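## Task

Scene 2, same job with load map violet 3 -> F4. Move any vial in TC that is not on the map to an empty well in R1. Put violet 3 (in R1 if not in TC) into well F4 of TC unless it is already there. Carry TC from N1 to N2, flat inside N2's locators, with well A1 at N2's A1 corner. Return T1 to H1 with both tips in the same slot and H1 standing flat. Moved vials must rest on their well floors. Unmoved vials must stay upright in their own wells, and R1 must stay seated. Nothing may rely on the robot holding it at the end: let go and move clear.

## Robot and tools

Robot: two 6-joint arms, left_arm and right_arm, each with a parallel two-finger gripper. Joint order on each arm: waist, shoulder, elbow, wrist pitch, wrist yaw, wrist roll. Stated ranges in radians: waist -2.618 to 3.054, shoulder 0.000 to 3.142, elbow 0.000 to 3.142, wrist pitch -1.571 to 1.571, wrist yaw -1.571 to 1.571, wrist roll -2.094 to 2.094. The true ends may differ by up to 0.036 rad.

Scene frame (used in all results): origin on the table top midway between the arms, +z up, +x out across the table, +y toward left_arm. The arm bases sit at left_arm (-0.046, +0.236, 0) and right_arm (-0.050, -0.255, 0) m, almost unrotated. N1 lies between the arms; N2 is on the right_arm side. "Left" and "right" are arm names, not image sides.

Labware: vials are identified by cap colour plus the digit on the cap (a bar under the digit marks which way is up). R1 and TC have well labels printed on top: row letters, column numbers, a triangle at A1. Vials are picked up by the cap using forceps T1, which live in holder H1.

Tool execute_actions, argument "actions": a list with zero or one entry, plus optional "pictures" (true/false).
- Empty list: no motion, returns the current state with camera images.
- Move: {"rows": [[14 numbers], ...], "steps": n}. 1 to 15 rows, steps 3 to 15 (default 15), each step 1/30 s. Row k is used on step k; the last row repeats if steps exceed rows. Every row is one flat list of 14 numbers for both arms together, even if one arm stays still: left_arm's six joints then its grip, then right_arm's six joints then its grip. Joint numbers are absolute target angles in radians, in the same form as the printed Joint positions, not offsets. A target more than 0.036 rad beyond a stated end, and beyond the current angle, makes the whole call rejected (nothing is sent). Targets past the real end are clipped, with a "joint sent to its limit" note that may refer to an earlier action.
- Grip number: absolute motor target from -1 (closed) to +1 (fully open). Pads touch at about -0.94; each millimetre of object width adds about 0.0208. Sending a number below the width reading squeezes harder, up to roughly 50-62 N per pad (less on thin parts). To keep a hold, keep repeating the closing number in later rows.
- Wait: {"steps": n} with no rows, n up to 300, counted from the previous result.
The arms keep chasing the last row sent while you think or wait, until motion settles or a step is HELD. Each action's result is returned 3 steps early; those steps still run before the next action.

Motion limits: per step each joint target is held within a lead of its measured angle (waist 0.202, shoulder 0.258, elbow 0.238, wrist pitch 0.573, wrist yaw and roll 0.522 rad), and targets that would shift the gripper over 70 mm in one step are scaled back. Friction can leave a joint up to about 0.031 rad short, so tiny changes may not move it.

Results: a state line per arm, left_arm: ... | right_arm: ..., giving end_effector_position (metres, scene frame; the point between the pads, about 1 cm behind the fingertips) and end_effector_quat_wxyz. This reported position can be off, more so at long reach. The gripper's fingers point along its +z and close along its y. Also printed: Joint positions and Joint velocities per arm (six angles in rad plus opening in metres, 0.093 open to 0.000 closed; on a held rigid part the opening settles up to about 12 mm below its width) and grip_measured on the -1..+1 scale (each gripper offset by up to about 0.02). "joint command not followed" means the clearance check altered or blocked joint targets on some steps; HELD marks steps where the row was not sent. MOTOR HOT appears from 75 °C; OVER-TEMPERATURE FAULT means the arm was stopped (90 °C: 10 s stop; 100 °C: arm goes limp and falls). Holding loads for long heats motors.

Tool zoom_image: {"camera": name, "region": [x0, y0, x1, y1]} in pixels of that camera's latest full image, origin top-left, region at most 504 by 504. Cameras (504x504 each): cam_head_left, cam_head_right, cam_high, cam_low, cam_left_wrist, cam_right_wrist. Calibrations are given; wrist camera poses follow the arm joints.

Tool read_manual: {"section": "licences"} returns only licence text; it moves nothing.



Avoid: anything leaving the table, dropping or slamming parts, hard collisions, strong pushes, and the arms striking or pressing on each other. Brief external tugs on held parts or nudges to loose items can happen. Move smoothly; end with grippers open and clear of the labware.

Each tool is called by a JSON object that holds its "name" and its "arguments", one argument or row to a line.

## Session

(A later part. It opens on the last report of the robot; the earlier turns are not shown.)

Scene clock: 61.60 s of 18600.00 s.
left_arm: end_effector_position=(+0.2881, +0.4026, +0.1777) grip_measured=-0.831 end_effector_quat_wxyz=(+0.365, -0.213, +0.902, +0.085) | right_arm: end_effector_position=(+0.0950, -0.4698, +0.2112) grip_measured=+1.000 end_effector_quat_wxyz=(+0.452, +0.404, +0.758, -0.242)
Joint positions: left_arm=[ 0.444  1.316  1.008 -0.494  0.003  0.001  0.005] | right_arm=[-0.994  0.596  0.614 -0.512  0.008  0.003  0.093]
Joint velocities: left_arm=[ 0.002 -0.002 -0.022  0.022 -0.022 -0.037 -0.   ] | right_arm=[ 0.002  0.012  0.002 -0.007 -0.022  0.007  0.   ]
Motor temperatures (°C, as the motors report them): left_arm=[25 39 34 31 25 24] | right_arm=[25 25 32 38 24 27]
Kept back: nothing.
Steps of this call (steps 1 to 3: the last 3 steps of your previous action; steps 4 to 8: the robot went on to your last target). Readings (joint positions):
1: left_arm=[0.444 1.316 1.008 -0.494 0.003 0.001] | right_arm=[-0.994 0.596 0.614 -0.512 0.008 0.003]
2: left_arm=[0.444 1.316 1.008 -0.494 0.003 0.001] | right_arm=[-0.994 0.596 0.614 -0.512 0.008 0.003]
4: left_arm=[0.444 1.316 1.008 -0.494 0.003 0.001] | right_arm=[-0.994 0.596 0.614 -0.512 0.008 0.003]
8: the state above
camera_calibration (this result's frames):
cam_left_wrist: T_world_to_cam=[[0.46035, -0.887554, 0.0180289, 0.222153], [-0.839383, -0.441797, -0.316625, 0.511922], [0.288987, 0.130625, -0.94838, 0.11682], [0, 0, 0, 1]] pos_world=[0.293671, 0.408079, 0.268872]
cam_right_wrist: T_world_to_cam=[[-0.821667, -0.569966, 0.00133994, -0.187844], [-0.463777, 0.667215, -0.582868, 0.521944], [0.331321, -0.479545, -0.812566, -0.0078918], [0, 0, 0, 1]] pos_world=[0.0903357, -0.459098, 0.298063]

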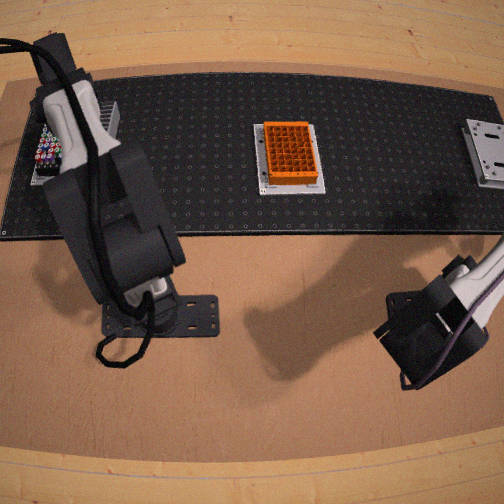

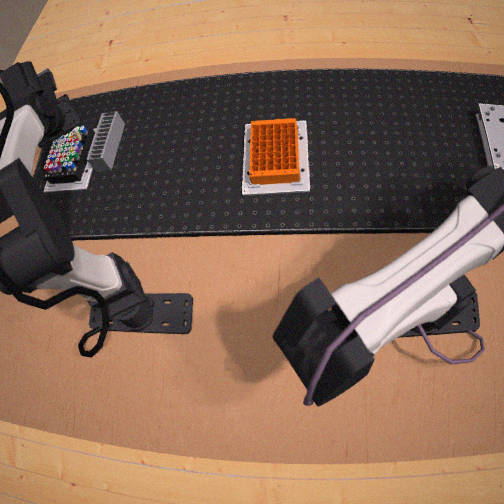

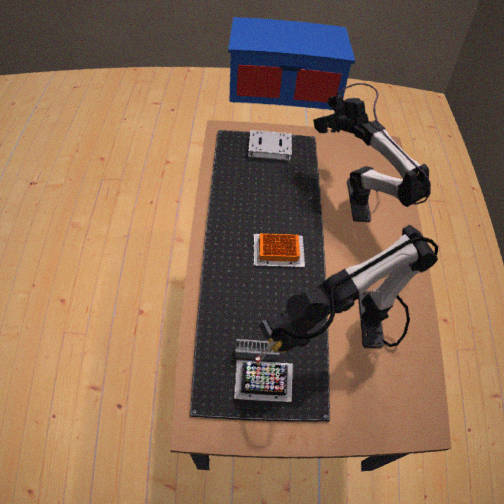

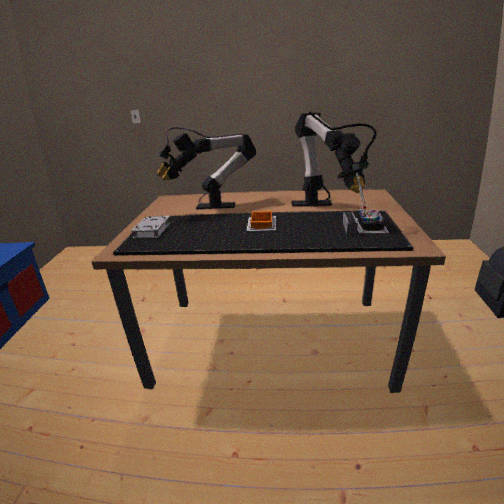

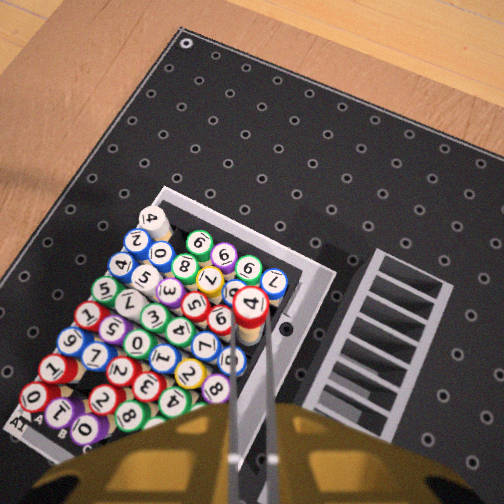

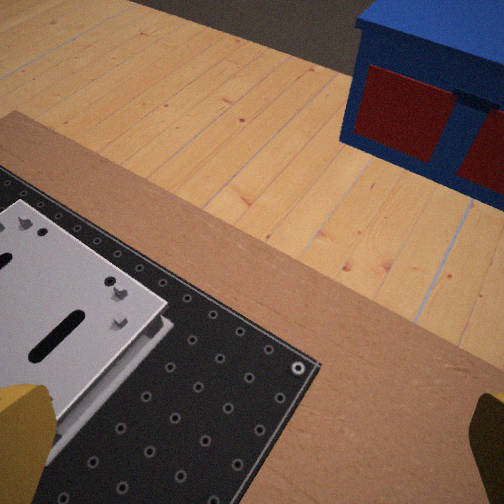

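{"name": "execute_actions", "arguments": {
  "actions": [
    {"rows":[[0.432,1.328,0.996,-0.466,-0.01,0,-0.84,-1.0,0.6,0.6,-0.5,0,0,1],[0.432,1.328,0.992,-0.461,-0.01,0,-0.84,-1.0,0.6,0.6,-0.5,0,0,1],[0.432,1.328,0.988,-0.457,-0.01,0,-0.84,-1.0,0.6,0.6,-0.5,0,0,1],[0.432,1.328,0.984,-0.452,-0.01,0,-0.84,-1.0,0.6,0.6,-0.5,0,0,1],[0.432,1.328,0.980,-0.448,-0.01,0,-0.84,-1.0,0.6,0.6,-0.5,0,0,1],[0.432,1.328,0.976,-0.443,-0.01,0,-0.84,-1.0,0.6,0.6,-0.5,0,0,1],[0.432,1.328,0.972,-0.439,-0.01,0,-0.84,-1.0,0.6,0.6,-0.5,0,0,1],[0.432,1.328,0.968,-0.434,-0.01,0,-0.84,-1.0,0.6,0.6,-0.5,0,0,1],[0.432,1.328,0.964,-0.43,-0.01,0,-0.84,-1.0,0.6,0.6,-0.5,0,0,1],[0.432,1.328,0.96,-0.425,-0.01,0,-0.84,-1.0,0.6,0.6,-0.5,0,0,1],[0.432,1.328,0.956,-0.421,-0.01,0,-0.84,-1.0,0.6,0.6,-0.5,0,0,1],[0.432,1.328,0.952,-0.417,-0.01,0,-0.84,-1.0,0.6,0.6,-0.5,0,0,1],[0.432,1.328,0.948,-0.414,-0.01,0,-0.84,-1.0,0.6,0.6,-0.5,0,0,1],[0.432,1.328,0.944,-0.414,-0.01,0,-0.84,-1.0,0.6,0.6,-0.5,0,0,1],[0.432,1.328,0.94,-0.414,-0.01,0,-0.84,-1.0,0.6,0.6,-0.5,0,0,1]],"steps":15}
  ]
}}

{"name": "execute_actions", "arguments": {
  "actions": [
    {"steps":15}
  ],
  "pictures": true
}}

{"name": "zoom_image", "arguments": {
  "camera": "cam_left_wrist",
  "region": [150,210,350,410]
}}

Scene clock: 62.37 s of 18600.00 s.
left_arm: end_effector_position=(+0.2864, +0.4025, +0.1677) grip_measured=-0.831 end_effector_quat_wxyz=(+0.363, -0.213, +0.903, +0.086) | right_arm: end_effector_position=(+0.0950, -0.4698, +0.2112) grip_measured=+1.000 end_effector_quat_wxyz=(+0.452, +0.404, +0.758, -0.242)
Joint positions: left_arm=[ 0.444  1.316  0.971 -0.461 -0.001  0.001  0.005] | right_arm=[-0.994  0.596  0.614 -0.512  0.008  0.003  0.093]
Joint velocities: left_arm=[-0.017 -0.007 -0.11   0.095 -0.007  0.037 -0.   ] | right_arm=[-0.007 -0.007 -0.007 -0.051 -0.007  0.022  0.   ]
Motor temperatures (°C, as the motors report them): left_arm=[25 39 34 31 25 24] | right_arm=[25 25 33 38 24 27]
Steps of this call (steps 1 to 11: the robot went on to your last target; steps 12 to 23: the first 12 steps of this action). Readings (joint positions):
12: left_arm=[0.444 1.316 1.008 -0.494 0.003 0.001] | right_arm=[-0.994 0.596 0.614 -0.512 0.008 0.003]
13: left_arm=[0.444 1.316 1.008 -0.493 0.002 0.001] | right_arm=[-0.994 0.596 0.614 -0.512 0.008 0.003]
15: left_arm=[0.444 1.316 1.007 -0.489 0.001 0.001] | right_arm=[-0.994 0.596 0.614 -0.512 0.008 0.003]
19: left_arm=[0.444 1.316 0.989 -0.474 -0.000 0.001] | right_arm=[-0.994 0.596 0.614 -0.512 0.008 0.003]
23: the state above

Scene clock: 62.87 s of 18600.00 s.
left_arm: end_effector_position=(+0.2860, +0.4024, +0.1632) grip_measured=-0.831 end_effector_quat_wxyz=(+0.363, -0.213, +0.903, +0.087) | right_arm: end_effector_position=(+0.0950, -0.4698, +0.2112) grip_measured=+1.000 end_effector_quat_wxyz=(+0.452, +0.404, +0.758, -0.242)
Joint positions: left_arm=[ 0.444  1.316  0.952 -0.441 -0.001  0.001  0.005] | right_arm=[-0.994  0.596  0.614 -0.512  0.008  0.003  0.093]
Joint velocities: left_arm=[-0.002 -0.002  0.017 -0.037  0.037 -0.066 -0.001] | right_arm=[-0.002 -0.007 -0.017  0.007 -0.051 -0.037  0.   ]
Motor temperatures (°C, as the motors report them): left_arm=[25 39 34 31 25 24] | right_arm=[25 25 33 38 24 27]
Kept back: nothing.
Steps of this call (steps 1 to 3: the last 3 steps of your previous action; steps 4 to 15: the robot went on to your last target). Readings (joint positions):
1: left_arm=[0.444 1.316 0.967 -0.458 -0.001 0.001] | right_arm=[-0.994 0.596 0.614 -0.512 0.008 0.003]
2: left_arm=[0.444 1.316 0.963 -0.454 -0.001 0.001] | right_arm=[-0.994 0.596 0.614 -0.512 0.008 0.003]
4: left_arm=[0.444 1.316 0.957 -0.449 -0.001 0.001] | right_arm=[-0.994 0.596 0.614 -0.512 0.008 0.003]
8: left_arm=[0.444 1.316 0.952 -0.445 -0.001 0.001] | right_arm=[-0.994 0.596 0.614 -0.512 0.008 0.003]
15: the state above
camera_calibration (this result's frames):
cam_left_wrist: T_world_to_cam=[[0.463007, -0.886228, 0.0149575, 0.222356], [-0.839486, -0.443877, -0.313426, 0.50583], [0.284406, 0.132562, -0.949495, 0.104347], [0, 0, 0, 1]] pos_world=[0.292007, 0.407752, 0.254292]
cam_right_wrist: T_world_to_cam=[[-0.821667, -0.569966, 0.00133994, -0.187844], [-0.463777, 0.667215, -0.582868, 0.521944], [0.331321, -0.479545, -0.812566, -0.0078918], [0, 0, 0, 1]] pos_world=[0.0903357, -0.459098, 0.298063]

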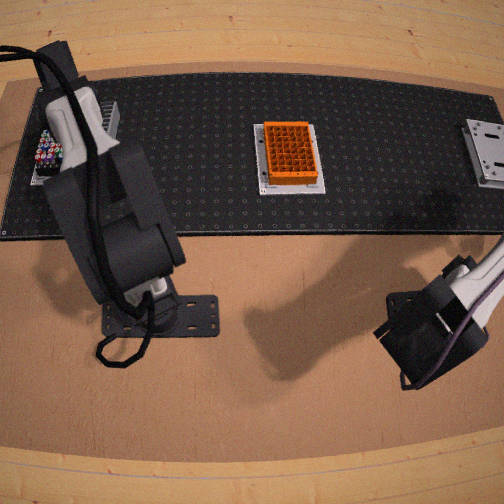

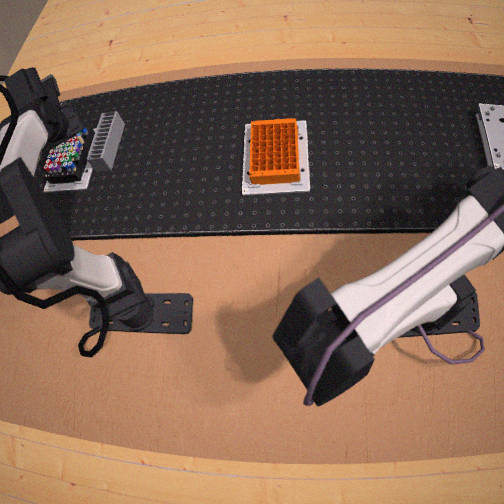

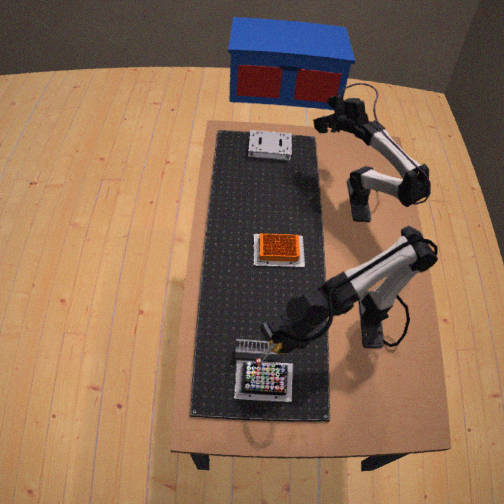

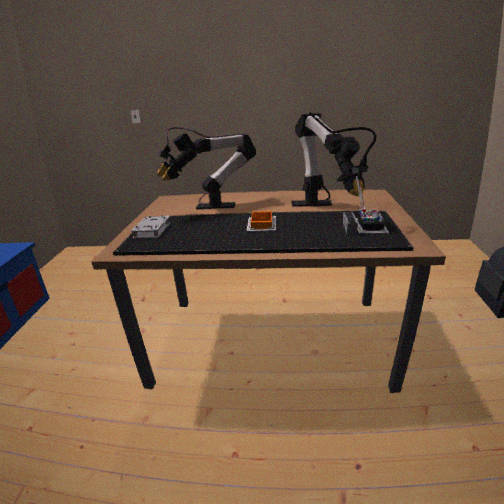

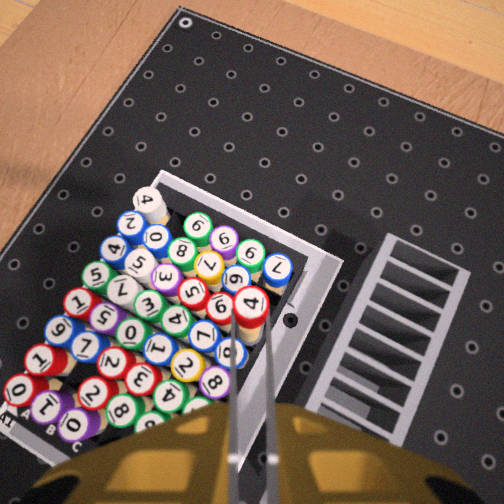

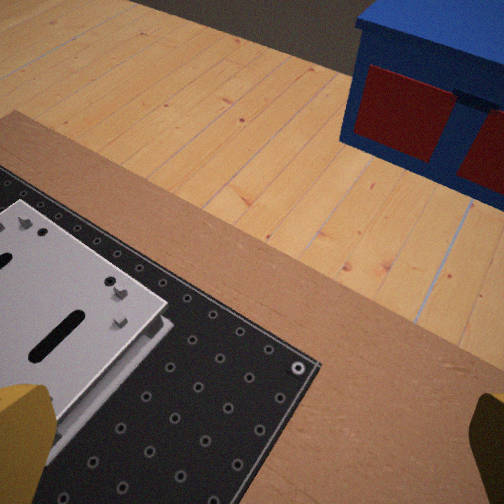

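Region (150, 210, 350, 410) of cam_left_wrist's 504x504 image, scaled by 2.520, with more detail than that image has.

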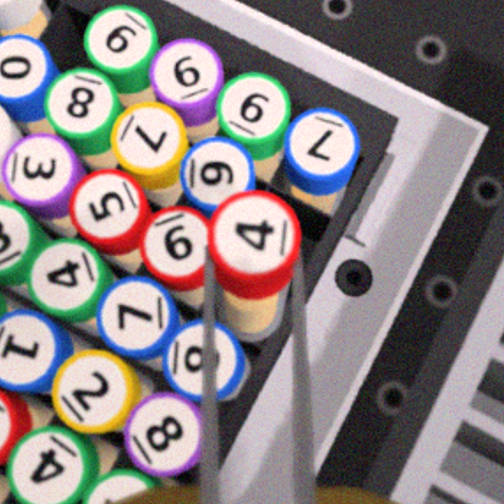

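{"name": "execute_actions", "arguments": {
  "actions": [
    {"rows":[[0.432,1.328,0.94,-0.402,-0.013,0,-0.84,-1.0,0.6,0.6,-0.5,0,0,1]],"steps":15}
  ]
}}

{"name": "execute_actions", "arguments": {
  "actions": [
    {"rows":[[0.432,1.328,0.936,-0.397,-0.013,0,-0.84,-1.0,0.6,0.6,-0.5,0,0,1],[0.432,1.328,0.932,-0.392,-0.013,0,-0.84,-1.0,0.6,0.6,-0.5,0,0,1],[0.432,1.328,0.928,-0.387,-0.013,0,-0.84,-1.0,0.6,0.6,-0.5,0,0,1],[0.432,1.328,0.924,-0.382,-0.013,0,-0.84,-1.0,0.6,0.6,-0.5,0,0,1],[0.432,1.328,0.92,-0.377,-0.013,0,-0.84,-1.0,0.6,0.6,-0.5,0,0,1],[0.432,1.328,0.916,-0.372,-0.013,0,-0.84,-1.0,0.6,0.6,-0.5,0,0,1],[0.432,1.328,0.912,-0.367,-0.013,0,-0.84,-1.0,0.6,0.6,-0.5,0,0,1],[0.432,1.328,0.908,-0.362,-0.013,0,-0.84,-1.0,0.6,0.6,-0.5,0,0,1],[0.432,1.328,0.904,-0.357,-0.013,0,-0.84,-1.0,0.6,0.6,-0.5,0,0,1],[0.432,1.328,0.9,-0.352,-0.013,0,-0.84,-1.0,0.6,0.6,-0.5,0,0,1],[0.432,1.328,0.896,-0.349,-0.013,0,-0.84,-1.0,0.6,0.6,-0.5,0,0,1],[0.432,1.328,0.892,-0.349,-0.013,0,-0.84,-1.0,0.6,0.6,-0.5,0,0,1]],"steps":15}
  ]
}}

{"name": "execute_actions", "arguments": {
  "actions": [
    {"steps":15}
  ],
  "pictures": true
}}

{"name": "zoom_image", "arguments": {
  "camera": "cam_left_wrist",
  "region": [150,210,350,410]
}}

Scene clock: 63.57 s of 18600.00 s.
left_arm: end_effector_position=(+0.2875, +0.4036, +0.1650) grip_measured=-0.831 end_effector_quat_wxyz=(+0.368, -0.214, +0.901, +0.089) | right_arm: end_effector_position=(+0.0950, -0.4698, +0.2112) grip_measured=+1.000 end_effector_quat_wxyz=(+0.452, +0.404, +0.758, -0.242)
Joint positions: left_arm=[ 0.444  1.316  0.952 -0.43  -0.004  0.001  0.005] | right_arm=[-0.994  0.596  0.614 -0.512  0.008  0.003  0.093]
Joint velocities: left_arm=[ 0.012 -0.007  0.002 -0.007  0.022 -0.007 -0.001] | right_arm=[-0.002 -0.002 -0.017  0.022  0.007 -0.037  0.   ]
Motor temperatures (°C, as the motors report them): left_arm=[25 39 35 31 25 24] | right_arm=[25 25 33 38 24 27]
Steps of this call (steps 1 to 9: the robot went on to your last target; steps 10 to 21: the first 12 steps of this action). Readings (joint positions):
10: left_arm=[0.444 1.316 0.952 -0.440 -0.001 0.001] | right_arm=[-0.994 0.596 0.614 -0.512 0.008 0.003]
11: left_arm=[0.444 1.316 0.952 -0.439 -0.002 0.001] | right_arm=[-0.994 0.596 0.614 -0.512 0.008 0.003]
13: left_arm=[0.444 1.316 0.952 -0.435 -0.003 0.001] | right_arm=[-0.994 0.596 0.614 -0.512 0.008 0.003]
17: left_arm=[0.444 1.316 0.952 -0.431 -0.003 0.001] | right_arm=[-0.994 0.596 0.614 -0.512 0.008 0.003]
21: the state above

Scene clock: 64.07 s of 18600.00 s.
left_arm: end_effector_position=(+0.2861, +0.4029, +0.1546) grip_measured=-0.831 end_effector_quat_wxyz=(+0.368, -0.214, +0.901, +0.089) | right_arm: end_effector_position=(+0.0950, -0.4698, +0.2112) grip_measured=+1.000 end_effector_quat_wxyz=(+0.452, +0.404, +0.758, -0.242)
Joint positions: left_arm=[ 0.444  1.316  0.911 -0.39  -0.004  0.001  0.005] | right_arm=[-0.994  0.596  0.614 -0.512  0.008  0.003  0.093]
Joint velocities: left_arm=[ 0.002 -0.007 -0.115  0.051  0.037 -0.037 -0.001] | right_arm=[-0.002 -0.002 -0.012 -0.154 -0.081 -0.037  0.   ]
Motor temperatures (°C, as the motors report them): left_arm=[25 39 35 31 25 24] | right_arm=[25 25 33 38 24 27]
Steps of this call (steps 1 to 3: the last 3 steps of your previous action; steps 4 to 15: the first 12 steps of this action). Readings (joint positions):
4: left_arm=[0.444 1.316 0.952 -0.430 -0.004 0.001] | right_arm=[-0.994 0.596 0.614 -0.512 0.008 0.003]
5: left_arm=[0.444 1.316 0.952 -0.428 -0.004 0.001] | right_arm=[-0.994 0.596 0.614 -0.512 0.008 0.003]
7: left_arm=[0.444 1.316 0.947 -0.420 -0.004 0.001] | right_arm=[-0.994 0.596 0.614 -0.512 0.008 0.003]
11: left_arm=[0.444 1.316 0.928 -0.405 -0.004 0.001] | right_arm=[-0.994 0.596 0.614 -0.512 0.008 0.003]
15: the state above

Scene clock: 64.57 s of 18600.00 s.
left_arm: end_effector_position=(+0.2867, +0.4032, +0.1539) grip_measured=-0.831 end_effector_quat_wxyz=(+0.370, -0.213, +0.900, +0.090) | right_arm: end_effector_position=(+0.0950, -0.4698, +0.2112) grip_measured=+1.000 end_effector_quat_wxyz=(+0.452, +0.404, +0.758, -0.242)
Joint positions: left_arm=[ 0.444  1.316  0.904 -0.377 -0.004  0.001  0.005] | right_arm=[-0.994  0.596  0.614 -0.512  0.008  0.003  0.093]
Joint velocities: left_arm=[ 0.002  0.007 -0.007 -0.037  0.037  0.022 -0.   ] | right_arm=[ 0.002  0.012  0.002 -0.051 -0.007 -0.081  0.   ]
Motor temperatures (°C, as the motors report them): left_arm=[25 39 35 31 25 24] | right_arm=[25 25 33 38 24 27]
Kept back: nothing.
Steps of this call (steps 1 to 3: the last 3 steps of your previous action; steps 4 to 15: the robot went on to your last target). Readings (joint positions):
1: left_arm=[0.444 1.316 0.908 -0.387 -0.004 0.001] | right_arm=[-0.994 0.596 0.614 -0.512 0.008 0.003]
2: left_arm=[0.444 1.316 0.906 -0.385 -0.004 0.001] | right_arm=[-0.994 0.596 0.614 -0.512 0.008 0.003]
4: left_arm=[0.444 1.316 0.904 -0.383 -0.004 0.001] | right_arm=[-0.994 0.596 0.614 -0.512 0.008 0.003]
8: left_arm=[0.444 1.316 0.904 -0.378 -0.004 0.001] | right_arm=[-0.994 0.596 0.614 -0.512 0.008 0.003]
15: the state above
camera_calibration (this result's frames):
cam_left_wrist: T_world_to_cam=[[0.46447, -0.885489, 0.0133283, 0.222461], [-0.834336, -0.442585, -0.328636, 0.50422], [0.296903, 0.141521, -0.944362, 0.0872461], [0, 0, 0, 1]] pos_world=[0.291459, 0.4078, 0.245132]
cam_right_wrist: T_world_to_cam=[[-0.821667, -0.569966, 0.00133994, -0.187844], [-0.463777, 0.667215, -0.582868, 0.521944], [0.331321, -0.479545, -0.812566, -0.0078918], [0, 0, 0, 1]] pos_world=[0.0903357, -0.459098, 0.298063]

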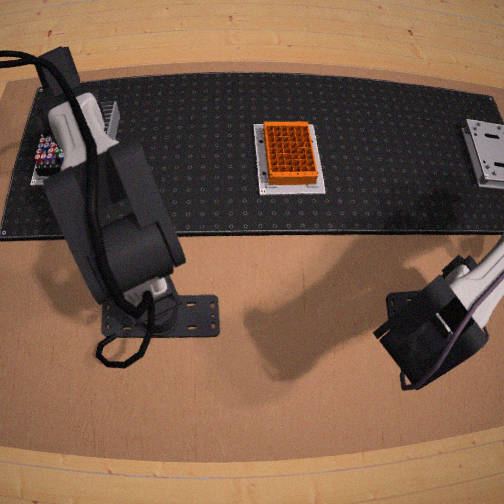

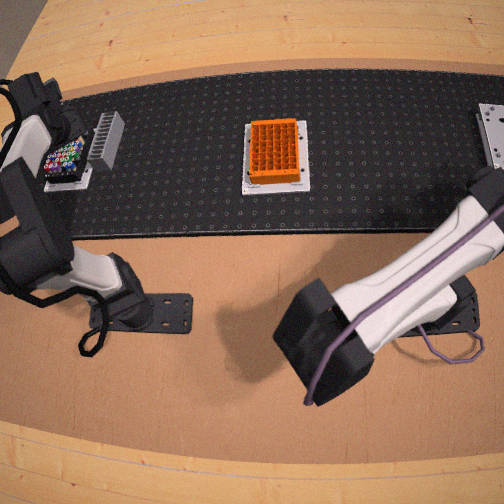

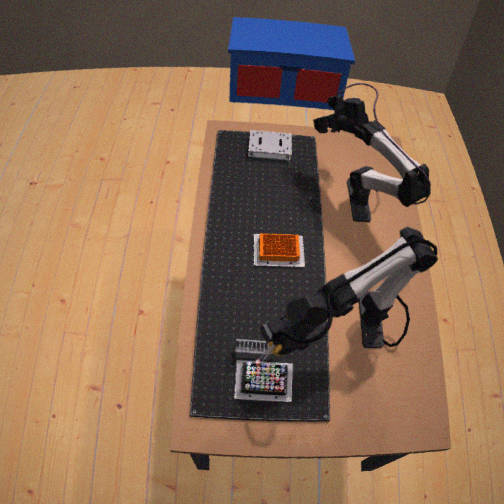

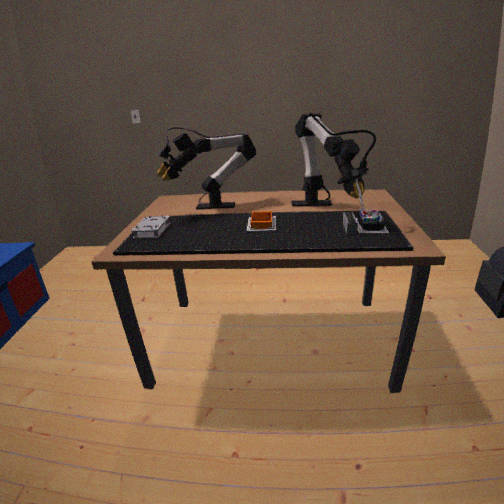

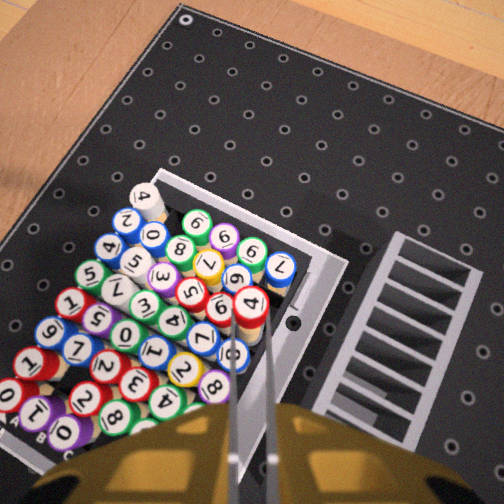

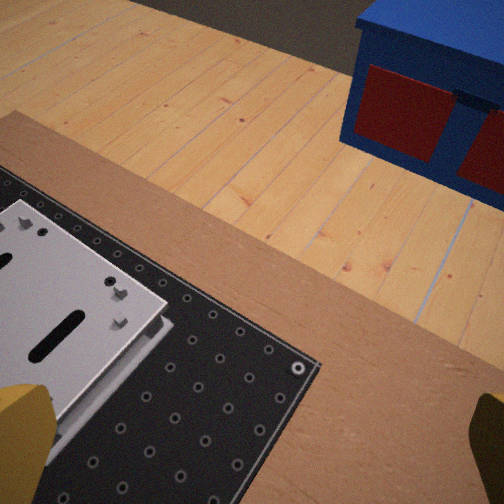

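Region (150, 210, 350, 410) of cam_left_wrist's 504x504 image, scaled by 2.520, with more detail than that image has.

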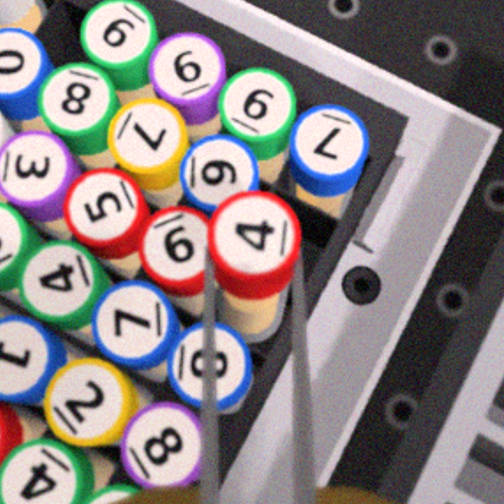

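Aligned; continue.

{"name": "execute_actions", "arguments": {
  "actions": [
    {"rows":[[0.432,1.328,0.888,-0.345,-0.013,0,-0.84,-1.0,0.6,0.6,-0.5,0,0,1],[0.432,1.328,0.884,-0.34,-0.013,0,-0.84,-1.0,0.6,0.6,-0.5,0,0,1],[0.432,1.328,0.88,-0.335,-0.013,0,-0.84,-1.0,0.6,0.6,-0.5,0,0,1],[0.432,1.328,0.876,-0.33,-0.013,0,-0.84,-1.0,0.6,0.6,-0.5,0,0,1],[0.432,1.328,0.872,-0.325,-0.013,0,-0.84,-1.0,0.6,0.6,-0.5,0,0,1],[0.432,1.328,0.868,-0.32,-0.013,0,-0.84,-1.0,0.6,0.6,-0.5,0,0,1],[0.432,1.328,0.864,-0.315,-0.013,0,-0.84,-1.0,0.6,0.6,-0.5,0,0,1],[0.432,1.328,0.86,-0.31,-0.013,0,-0.84,-1.0,0.6,0.6,-0.5,0,0,1],[0.432,1.328,0.856,-0.305,-0.013,0,-0.84,-1.0,0.6,0.6,-0.5,0,0,1],[0.432,1.328,0.852,-0.301,-0.013,0,-0.84,-1.0,0.6,0.6,-0.5,0,0,1],[0.432,1.328,0.848,-0.299,-0.013,0,-0.84,-1.0,0.6,0.6,-0.5,0,0,1],[0.432,1.328,0.844,-0.299,-0.013,0,-0.84,-1.0,0.6,0.6,-0.5,0,0,1]],"steps":15}
  ]
}}

{"name": "execute_actions", "arguments": {
  "actions": [
    {"steps":15}
  ],
  "pictures": true
}}

{"name": "zoom_image", "arguments": {
  "camera": "cam_left_wrist",
  "region": [150,210,350,410]
}}

Scene clock: 65.17 s of 18600.00 s.
left_arm: end_effector_position=(+0.2850, +0.4023, +0.1439) grip_measured=-0.831 end_effector_quat_wxyz=(+0.370, -0.213, +0.900, +0.090) | right_arm: end_effector_position=(+0.0950, -0.4698, +0.2112) grip_measured=+1.000 end_effector_quat_wxyz=(+0.452, +0.404, +0.758, -0.242)
Joint positions: left_arm=[ 0.444  1.316  0.864 -0.337 -0.004  0.001  0.005] | right_arm=[-0.994  0.596  0.614 -0.512  0.008  0.003  0.093]
Joint velocities: left_arm=[ 0.002 -0.002 -0.095  0.081  0.007 -0.007  0.   ] | right_arm=[ 0.017  0.002  0.007  0.007  0.022 -0.007  0.   ]
Motor temperatures (°C, as the motors report them): left_arm=[25 38 35 32 25 24] | right_arm=[25 25 33 38 24 27]
Steps of this call (steps 1 to 6: the robot went on to your last target; steps 7 to 18: the first 12 steps of this action). Readings (joint positions):
7: left_arm=[0.444 1.316 0.904 -0.377 -0.004 0.001] | right_arm=[-0.994 0.596 0.614 -0.512 0.008 0.003]
8: left_arm=[0.444 1.316 0.904 -0.376 -0.004 0.001] | right_arm=[-0.994 0.596 0.614 -0.512 0.008 0.003]
10: left_arm=[0.444 1.316 0.899 -0.368 -0.004 0.001] | right_arm=[-0.994 0.596 0.614 -0.512 0.008 0.003]
14: left_arm=[0.444 1.316 0.880 -0.354 -0.004 0.001] | right_arm=[-0.994 0.596 0.614 -0.512 0.008 0.003]
18: the state above

Scene clock: 65.67 s of 18600.00 s.
left_arm: end_effector_position=(+0.2853, +0.4025, +0.1429) grip_measured=-0.831 end_effector_quat_wxyz=(+0.372, -0.213, +0.899, +0.090) | right_arm: end_effector_position=(+0.0950, -0.4698, +0.2112) grip_measured=+1.000 end_effector_quat_wxyz=(+0.452, +0.404, +0.758, -0.242)
Joint positions: left_arm=[ 0.444  1.316  0.857 -0.326 -0.004  0.001  0.005] | right_arm=[-0.994  0.596  0.614 -0.512  0.008  0.003  0.093]
Joint velocities: left_arm=[-0.017  0.002 -0.002  0.022  0.022  0.007  0.   ] | right_arm=[ 0.007 -0.002  0.002  0.007  0.022 -0.066  0.   ]
Motor temperatures (°C, as the motors report them): left_arm=[25 38 35 32 25 24] | right_arm=[25 25 33 38 24 27]
Kept back: nothing.
Steps of this call (steps 1 to 3: the last 3 steps of your previous action; steps 4 to 15: the robot went on to your last target). Readings (joint positions):
1: left_arm=[0.444 1.316 0.861 -0.334 -0.004 0.001] | right_arm=[-0.994 0.596 0.614 -0.512 0.008 0.003]
2: left_arm=[0.444 1.316 0.859 -0.332 -0.004 0.001] | right_arm=[-0.994 0.596 0.614 -0.512 0.008 0.003]
4: left_arm=[0.444 1.316 0.857 -0.330 -0.004 0.001] | right_arm=[-0.994 0.596 0.614 -0.512 0.008 0.003]
8: left_arm=[0.444 1.316 0.857 -0.326 -0.004 0.001] | right_arm=[-0.994 0.596 0.614 -0.512 0.008 0.003]
15: the state above
camera_calibration (this result's frames):
cam_left_wrist: T_world_to_cam=[[0.46442, -0.885514, 0.0134051, 0.22265], [-0.833096, -0.441963, -0.332596, 0.499066], [0.300443, 0.143296, -0.942974, 0.0754729], [0, 0, 0, 1]] pos_world=[0.289691, 0.406914, 0.234172]
cam_right_wrist: T_world_to_cam=[[-0.821667, -0.569966, 0.00133994, -0.187844], [-0.463777, 0.667215, -0.582868, 0.521944], [0.331321, -0.479545, -0.812566, -0.0078918], [0, 0, 0, 1]] pos_world=[0.0903357, -0.459098, 0.298063]

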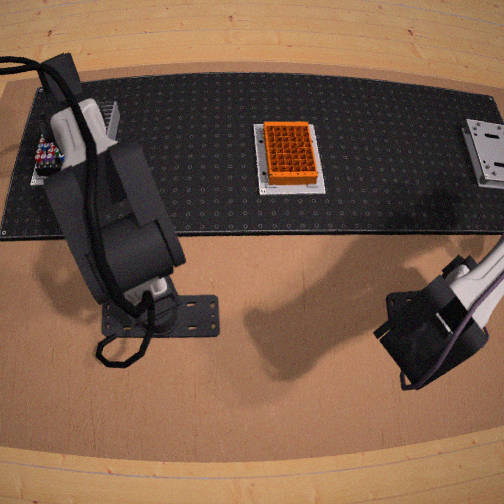

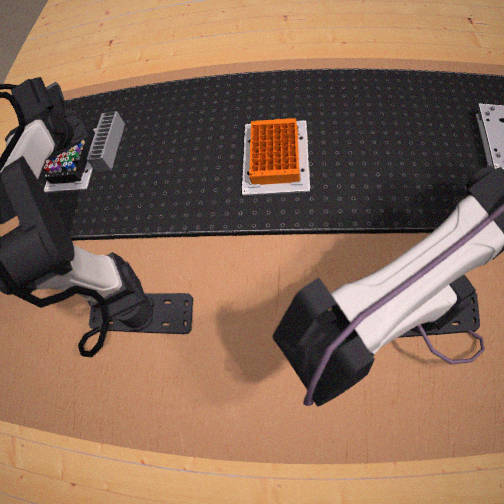

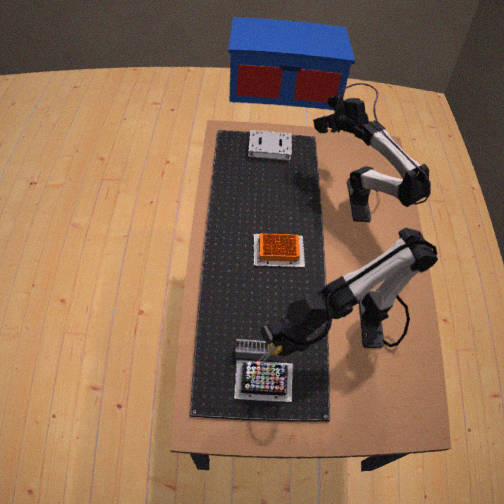

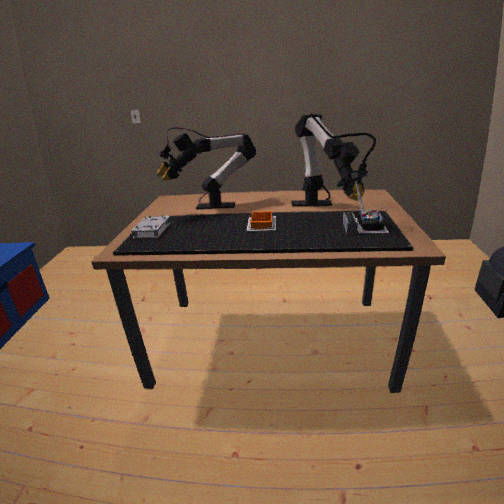

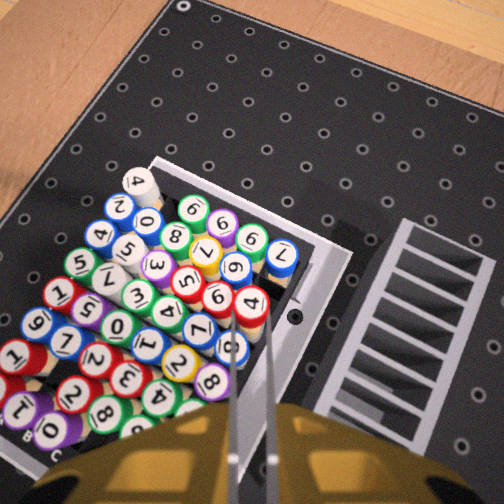

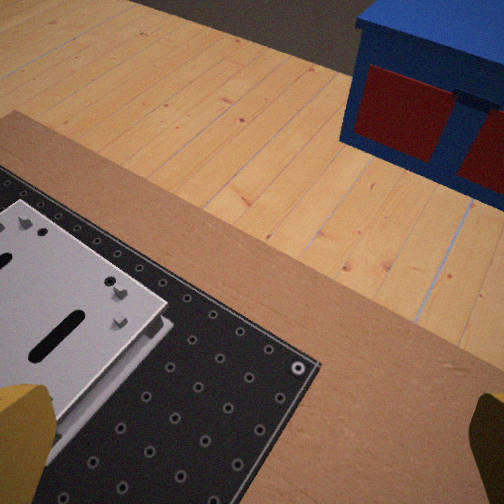

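Region (150, 210, 350, 410) of cam_left_wrist's 504x504 image, scaled by 2.520, with more detail than that image has.

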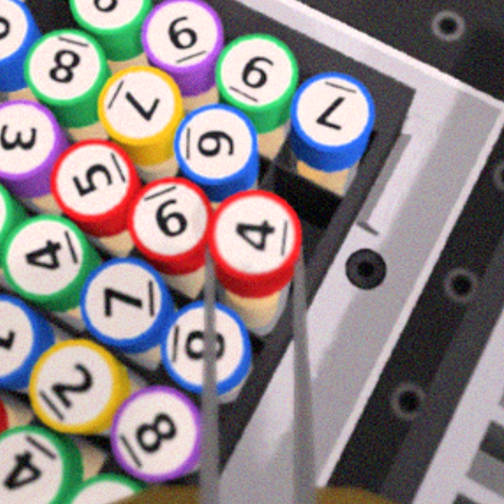

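{"name": "execute_actions", "arguments": {
  "actions": [
    {"rows":[[0.432,1.328,0.84,-0.299,-0.013,0,-0.84,-1.0,0.6,0.6,-0.5,0,0,1],[0.432,1.328,0.836,-0.299,-0.013,0,-0.84,-1.0,0.6,0.6,-0.5,0,0,1],[0.432,1.328,0.832,-0.299,-0.013,0,-0.84,-1.0,0.6,0.6,-0.5,0,0,1],[0.432,1.328,0.832,-0.299,-0.013,0,-0.84,-1.0,0.6,0.6,-0.5,0,0,1],[0.432,1.328,0.832,-0.299,-0.013,0,-0.84,-1.0,0.6,0.6,-0.5,0,0,1],[0.432,1.328,0.832,-0.299,-0.013,0,-0.84,-1.0,0.6,0.6,-0.5,0,0,1],[0.432,1.328,0.832,-0.299,-0.013,0,-0.84,-1.0,0.6,0.6,-0.5,0,0,1],[0.432,1.328,0.832,-0.299,-0.013,0,-0.8,-1.0,0.6,0.6,-0.5,0,0,1],[0.432,1.328,0.832,-0.299,-0.013,0,-0.76,-1.0,0.6,0.6,-0.5,0,0,1],[0.432,1.328,0.832,-0.299,-0.013,0,-0.72,-1.0,0.6,0.6,-0.5,0,0,1]],"steps":15}
  ]
}}

{"name": "execute_actions", "arguments": {
  "actions": [
    {"rows":[[0.432,1.3,0.832,-0.299,-0.013,0,-0.72,-1.0,0.6,0.6,-0.5,0,0,1],[0.432,1.28,0.832,-0.299,-0.013,0,-0.72,-1.0,0.6,0.6,-0.5,0,0,1],[0.432,1.26,0.832,-0.299,-0.013,0,-0.72,-1.0,0.6,0.6,-0.5,0,0,1],[0.432,1.24,0.832,-0.299,-0.013,0,-0.72,-1.0,0.6,0.6,-0.5,0,0,1],[0.432,1.22,0.832,-0.299,-0.013,0,-0.72,-1.0,0.6,0.6,-0.5,0,0,1],[0.432,1.2,0.832,-0.299,-0.013,0,-0.72,-1.0,0.6,0.6,-0.5,0,0,1]],"steps":14}
  ],
  "pictures": true
}}

Scene clock: 66.40 s of 18600.00 s.
left_arm: end_effector_position=(+0.2835, +0.4016, +0.1386) grip_measured=-0.724 end_effector_quat_wxyz=(+0.369, -0.213, +0.900, +0.089) | right_arm: end_effector_position=(+0.0950, -0.4698, +0.2112) grip_measured=+1.000 end_effector_quat_wxyz=(+0.452, +0.404, +0.758, -0.242)
Joint positions: left_arm=[ 0.444  1.316  0.845 -0.322 -0.004  0.001  0.01 ] | right_arm=[-0.994  0.596  0.614 -0.512  0.008  0.003  0.093]
Joint velocities: left_arm=[ 0.017  0.002  0.017 -0.022 -0.022 -0.037  0.002] | right_arm=[-0.002  0.002 -0.007  0.051  0.066  0.022  0.   ]
Motor temperatures (°C, as the motors report them): left_arm=[25 38 35 32 25 24] | right_arm=[25 25 33 38 24 27]
Steps of this call (steps 1 to 10: the robot went on to your last target; steps 11 to 22: the first 12 steps of this action). Readings (joint positions):
11: left_arm=[0.444 1.316 0.857 -0.326 -0.004 0.001] | right_arm=[-0.994 0.596 0.614 -0.512 0.008 0.003]
12: left_arm=[0.444 1.316 0.857 -0.326 -0.004 0.001] | right_arm=[-0.994 0.596 0.614 -0.512 0.008 0.003]
14: left_arm=[0.444 1.316 0.853 -0.322 -0.004 0.001] | right_arm=[-0.994 0.596 0.614 -0.512 0.008 0.003]
18: left_arm=[0.444 1.316 0.845 -0.322 -0.004 0.001] | right_arm=[-0.994 0.596 0.614 -0.512 0.008 0.003]
22: the state above

Scene clock: 66.87 s of 18600.00 s.
left_arm: end_effector_position=(+0.2794, +0.3996, +0.1725) grip_measured=-0.723 end_effector_quat_wxyz=(+0.414, -0.209, +0.880, +0.100) | right_arm: end_effector_position=(+0.0950, -0.4698, +0.2112) grip_measured=+1.000 end_effector_quat_wxyz=(+0.452, +0.404, +0.758, -0.242)
Joint positions: left_arm=[ 0.444  1.214  0.838 -0.314 -0.004  0.001  0.011] | right_arm=[-0.994  0.596  0.614 -0.512  0.008  0.003  0.093]
Joint velocities: left_arm=[-0.002  0.012 -0.012  0.007  0.007 -0.007 -0.   ] | right_arm=[ 0.012 -0.002 -0.017  0.007  0.125  0.007  0.   ]
Motor temperatures (°C, as the motors report them): left_arm=[25 38 35 32 25 24] | right_arm=[25 25 33 38 24 27]
Steps of this call (steps 1 to 3: the last 3 steps of your previous action; steps 4 to 14: the first 11 steps of this action). Readings (joint positions):
4: left_arm=[0.444 1.316 0.845 -0.322 -0.004 0.001] | right_arm=[-0.994 0.596 0.614 -0.512 0.008 0.003]
5: left_arm=[0.444 1.316 0.845 -0.322 -0.004 0.001] | right_arm=[-0.994 0.596 0.614 -0.512 0.008 0.003]
7: left_arm=[0.444 1.305 0.843 -0.322 -0.004 0.001] | right_arm=[-0.994 0.596 0.614 -0.512 0.008 0.003]
11: left_arm=[0.444 1.235 0.838 -0.319 -0.004 0.001] | right_arm=[-0.994 0.596 0.614 -0.512 0.008 0.003]
14: the state above
camera_calibration (this result's frames):
cam_left_wrist: T_world_to_cam=[[0.463472, -0.885987, 0.0148353, 0.222646], [-0.801018, -0.426065, -0.420523, 0.502567], [0.378899, 0.183017, -0.907161, 0.0615546], [0, 0, 0, 1]] pos_world=[0.276052, 0.400122, 0.263878]
cam_right_wrist: T_world_to_cam=[[-0.821667, -0.569966, 0.00133994, -0.187844], [-0.463777, 0.667215, -0.582868, 0.521944], [0.331321, -0.479545, -0.812566, -0.0078918], [0, 0, 0, 1]] pos_world=[0.0903357, -0.459098, 0.298063]

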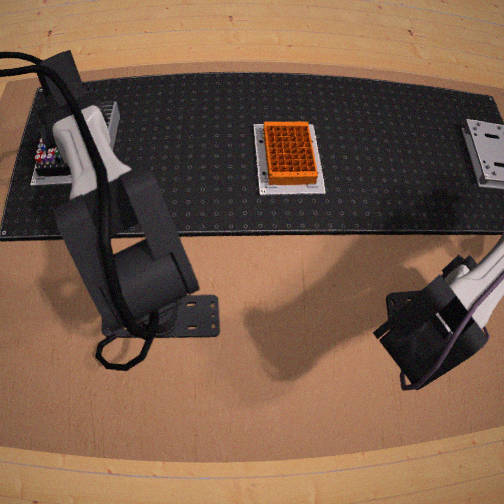

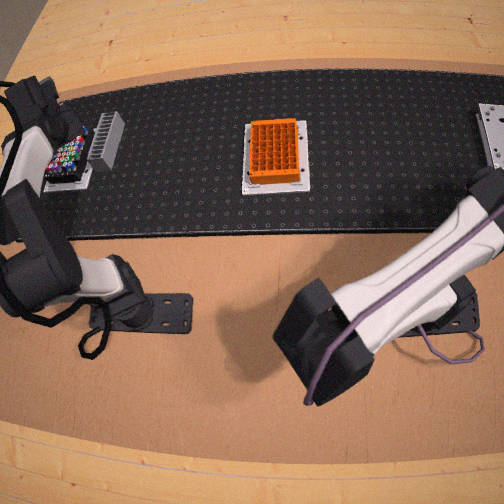

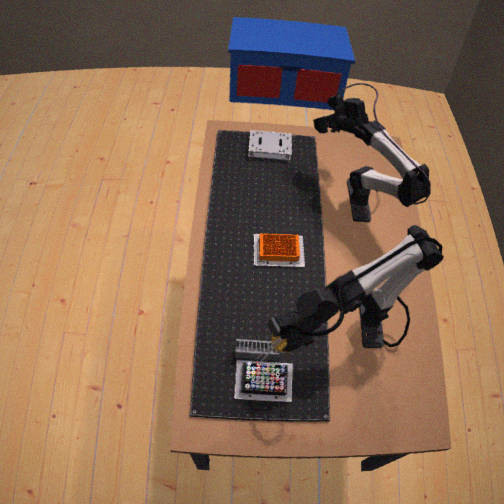

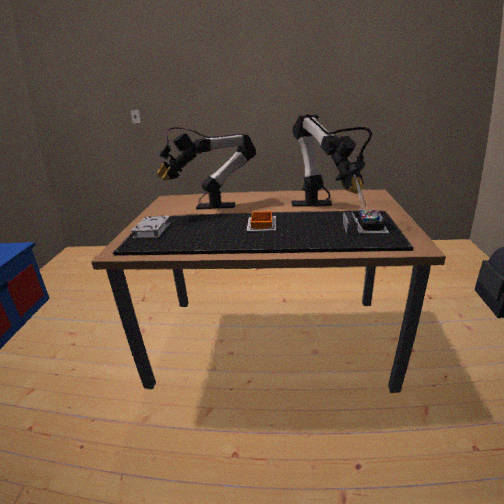

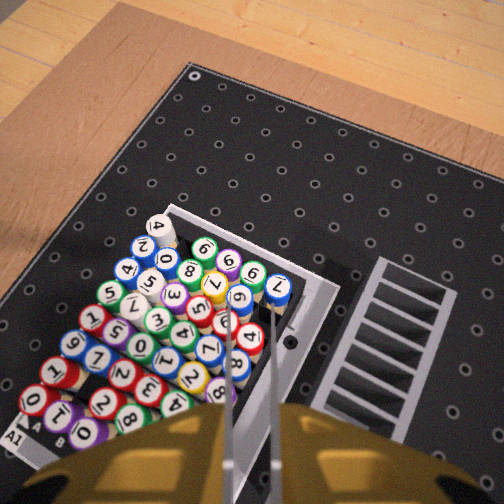

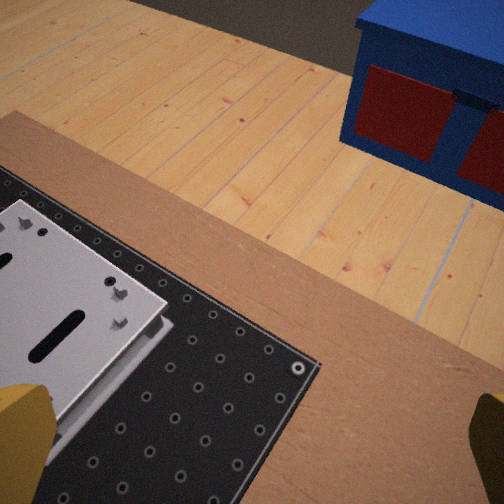

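{"name": "execute_actions", "arguments": {
  "actions": [
    {"rows":[[0.44,1.21,0.9,-0.34,0,0,-0.85,-1.0,0.6,0.6,-0.5,0,0,1],[0.45,1.23,0.96,-0.39,0,0,-0.85,-1.0,0.6,0.6,-0.5,0,0,1],[0.46,1.27,1.03,-0.45,0,0,-0.85,-1.0,0.6,0.6,-0.5,0,0,1],[0.47,1.31,1.10,-0.51,0,0,-0.85,-1.0,0.6,0.6,-0.5,0,0,1],[0.48,1.36,1.17,-0.57,0,0,-0.85,-1.0,0.6,0.6,-0.5,0,0,1],[0.49,1.41,1.24,-0.63,0,0,-0.85,-1.0,0.6,0.6,-0.5,0,0,1],[0.50,1.46,1.31,-0.69,0,0,-0.85,-1.0,0.6,0.6,-0.5,0,0,1],[0.51,1.51,1.38,-0.75,0,0,-0.85,-1.0,0.6,0.6,-0.5,0,0,1],[0.52,1.56,1.45,-0.81,0,0,-0.85,-1.0,0.6,0.6,-0.5,0,0,1],[0.53,1.61,1.52,-0.87,0,0,-0.85,-1.0,0.6,0.6,-0.5,0,0,1],[0.54,1.66,1.59,-0.93,0,0,-0.85,-1.0,0.6,0.6,-0.5,0,0,1],[0.54,1.71,1.66,-0.99,0,0,-0.85,-1.0,0.6,0.6,-0.5,0,0,1],[0.54,1.76,1.73,-1.05,0,0,-0.85,-1.0,0.6,0.6,-0.5,0,0,1],[0.54,1.80,1.78,-1.11,0,0,-0.85,-1.0,0.6,0.6,-0.5,0,0,1],[0.54,1.83,1.796,-1.15,0,0,-0.85,-1.0,0.6,0.6,-0.5,0,0,1]],"steps":15}
  ]
}}

{"name": "execute_actions", "arguments": {
  "actions": [
    {"rows":[[0.54,1.865,1.796,-1.176,0,0,-0.85,-1.0,0.6,0.6,-0.5,0,0,1]],"steps":15}
  ]
}}

{"name": "execute_actions", "arguments": {
  "actions": [
    {"steps":12}
  ],
  "pictures": true
}}

Scene clock: 67.63 s of 18600.00 s.
left_arm: end_effector_position=(+0.3355, +0.4641, +0.2514) grip_measured=-0.847 end_effector_quat_wxyz=(+0.367, -0.246, +0.891, +0.103) | right_arm: end_effector_position=(+0.0950, -0.4698, +0.2112) grip_measured=+1.000 end_effector_quat_wxyz=(+0.452, +0.404, +0.758, -0.242)
Joint positions: left_arm=[ 0.518  1.594  1.537 -0.732 -0.003  0.001  0.005] | right_arm=[-0.994  0.596  0.614 -0.512  0.008  0.003  0.093]
Joint velocities: left_arm=[ 0.247  1.502  2.015 -1.575  0.022 -0.051 -0.001] | right_arm=[-0.017  0.017 -0.002  0.022  0.037  0.081  0.   ]
Motor temperatures (°C, as the motors report them): left_arm=[25 38 35 32 25 24] | right_arm=[25 25 33 38 24 27]
Steps of this call (steps 1 to 3: the last 3 steps of your previous action; steps 4 to 11: the robot went on to your last target; steps 12 to 23: the first 12 steps of this action). Readings (joint positions):
12: left_arm=[0.444 1.214 0.843 -0.321 -0.004 0.001] | right_arm=[-0.994 0.596 0.614 -0.512 0.008 0.003]
13: left_arm=[0.444 1.216 0.861 -0.343 -0.004 0.001] | right_arm=[-0.994 0.596 0.614 -0.512 0.008 0.003]
15: left_arm=[0.446 1.245 0.953 -0.413 -0.004 0.001] | right_arm=[-0.994 0.596 0.614 -0.512 0.008 0.003]
19: left_arm=[0.477 1.397 1.250 -0.549 -0.003 0.001] | right_arm=[-0.994 0.596 0.614 -0.512 0.008 0.003]
23: the state above

Scene clock: 68.13 s of 18600.00 s.
left_arm: end_effector_position=(+0.3158, +0.4595, +0.1692) grip_measured=-0.847 end_effector_quat_wxyz=(+0.152, -0.269, +0.950, +0.045) | right_arm: end_effector_position=(+0.0950, -0.4698, +0.2112) grip_measured=+1.000 end_effector_quat_wxyz=(+0.452, +0.404, +0.758, -0.242)
Joint positions: left_arm=[ 0.533  1.878  1.775 -1.149 -0.003  0.001  0.005] | right_arm=[-0.994  0.596  0.614 -0.512  0.008  0.003  0.093]
Joint velocities: left_arm=[ 0.002 -0.002  0.002 -0.168  0.066 -0.007  0.   ] | right_arm=[-0.012 -0.002 -0.012 -0.037 -0.037  0.022  0.   ]
Motor temperatures (°C, as the motors report them): left_arm=[25 38 35 32 25 24] | right_arm=[25 25 33 38 24 27]
Steps of this call (steps 1 to 3: the last 3 steps of your previous action; steps 4 to 15: the first 12 steps of this action). Readings (joint positions):
4: left_arm=[0.533 1.782 1.755 -0.929 -0.003 0.001] | right_arm=[-0.994 0.596 0.614 -0.512 0.008 0.003]
5: left_arm=[0.533 1.812 1.771 -0.966 -0.003 0.001] | right_arm=[-0.994 0.596 0.614 -0.512 0.008 0.003]
7: left_arm=[0.533 1.852 1.775 -1.034 -0.003 0.001] | right_arm=[-0.994 0.596 0.614 -0.512 0.008 0.003]
11: left_arm=[0.533 1.878 1.775 -1.122 -0.003 0.001] | right_arm=[-0.994 0.596 0.614 -0.512 0.008 0.003]
15: the state above

Scene clock: 68.53 s of 18600.00 s.
left_arm: end_effector_position=(+0.3131, +0.4578, +0.1682) grip_measured=-0.847 end_effector_quat_wxyz=(+0.146, -0.270, +0.951, +0.043) | right_arm: end_effector_position=(+0.0950, -0.4698, +0.2112) grip_measured=+1.000 end_effector_quat_wxyz=(+0.452, +0.404, +0.758, -0.242)
Joint positions: left_arm=[ 0.533  1.878  1.775 -1.163 -0.003  0.001  0.005] | right_arm=[-0.994  0.596  0.614 -0.512  0.008  0.003  0.093]
Joint velocities: left_arm=[-0.017 -0.002 -0.007  0.051  0.037 -0.066 -0.001] | right_arm=[-0.002  0.007  0.002 -0.022 -0.022 -0.095  0.   ]
Motor temperatures (°C, as the motors report them): left_arm=[25 38 35 32 25 24] | right_arm=[25 25 33 38 24 27]
Kept back: nothing.
Steps of this call (steps 1 to 3: the last 3 steps of your previous action; steps 4 to 12: the robot went on to your last target). Readings (joint positions):
1: left_arm=[0.533 1.878 1.775 -1.152 -0.003 0.001] | right_arm=[-0.994 0.596 0.614 -0.512 0.008 0.003]
2: left_arm=[0.533 1.878 1.775 -1.154 -0.003 0.001] | right_arm=[-0.994 0.596 0.614 -0.512 0.008 0.003]
4: left_arm=[0.533 1.878 1.775 -1.159 -0.003 0.001] | right_arm=[-0.994 0.596 0.614 -0.512 0.008 0.003]
8: left_arm=[0.533 1.878 1.775 -1.162 -0.003 0.001] | right_arm=[-0.994 0.596 0.614 -0.512 0.008 0.003]
12: the state above
camera_calibration (this result's frames):
cam_left_wrist: T_world_to_cam=[[0.543774, -0.83922, 0.004511, 0.213842], [-0.831097, -0.537748, 0.141795, 0.518488], [-0.116571, -0.0808535, -0.989886, 0.324146], [0, 0, 0, 1]] pos_world=[0.352418, 0.484484, 0.246384]
cam_right_wrist: T_world_to_cam=[[-0.821667, -0.569966, 0.00133994, -0.187844], [-0.463777, 0.667215, -0.582868, 0.521944], [0.331321, -0.479545, -0.812566, -0.0078918], [0, 0, 0, 1]] pos_world=[0.0903357, -0.459098, 0.298063]

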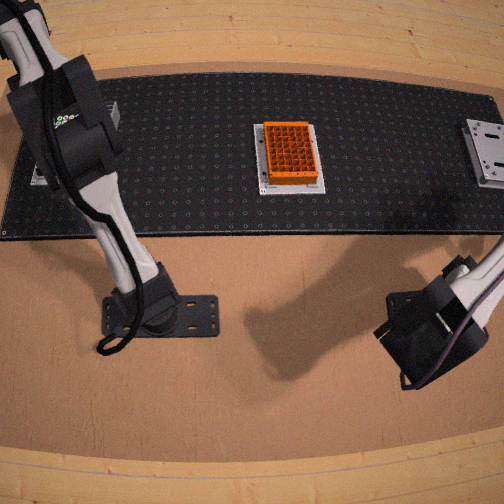

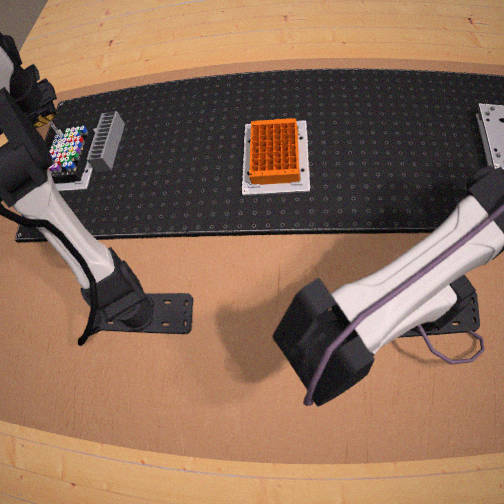

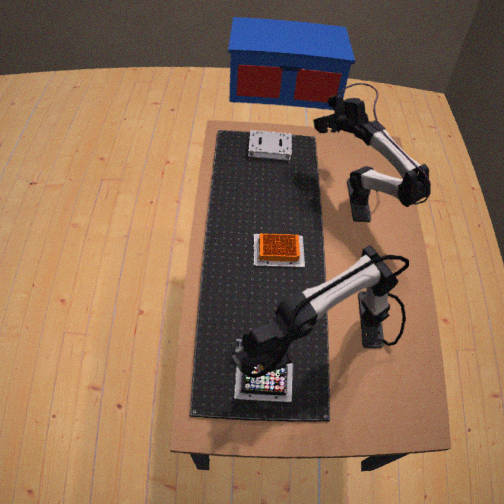

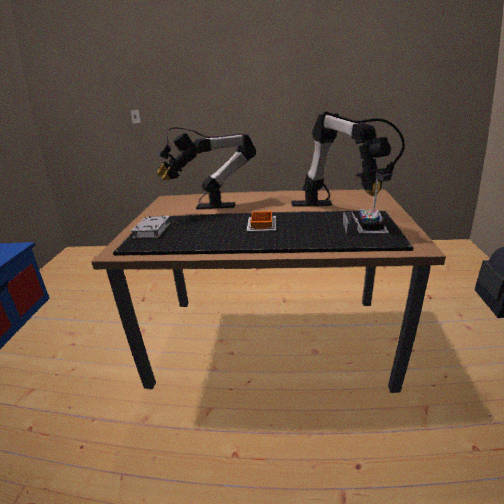

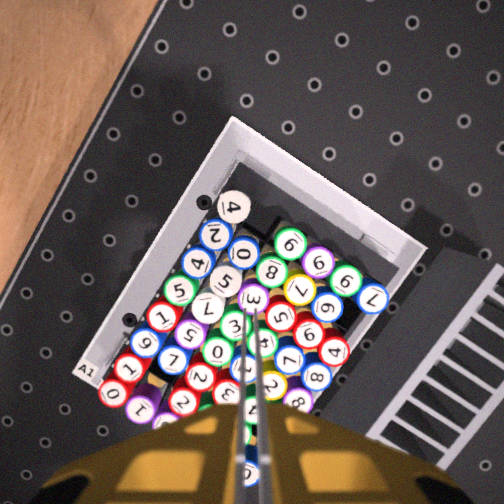

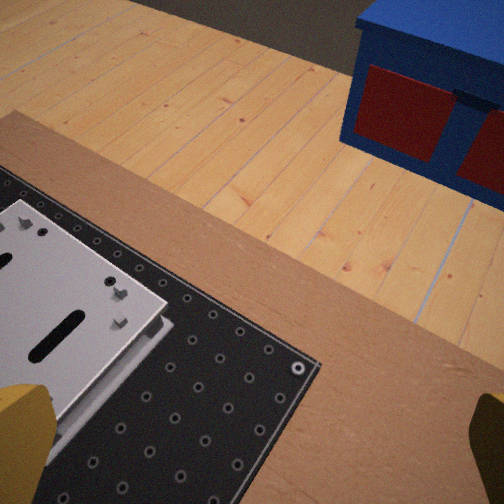

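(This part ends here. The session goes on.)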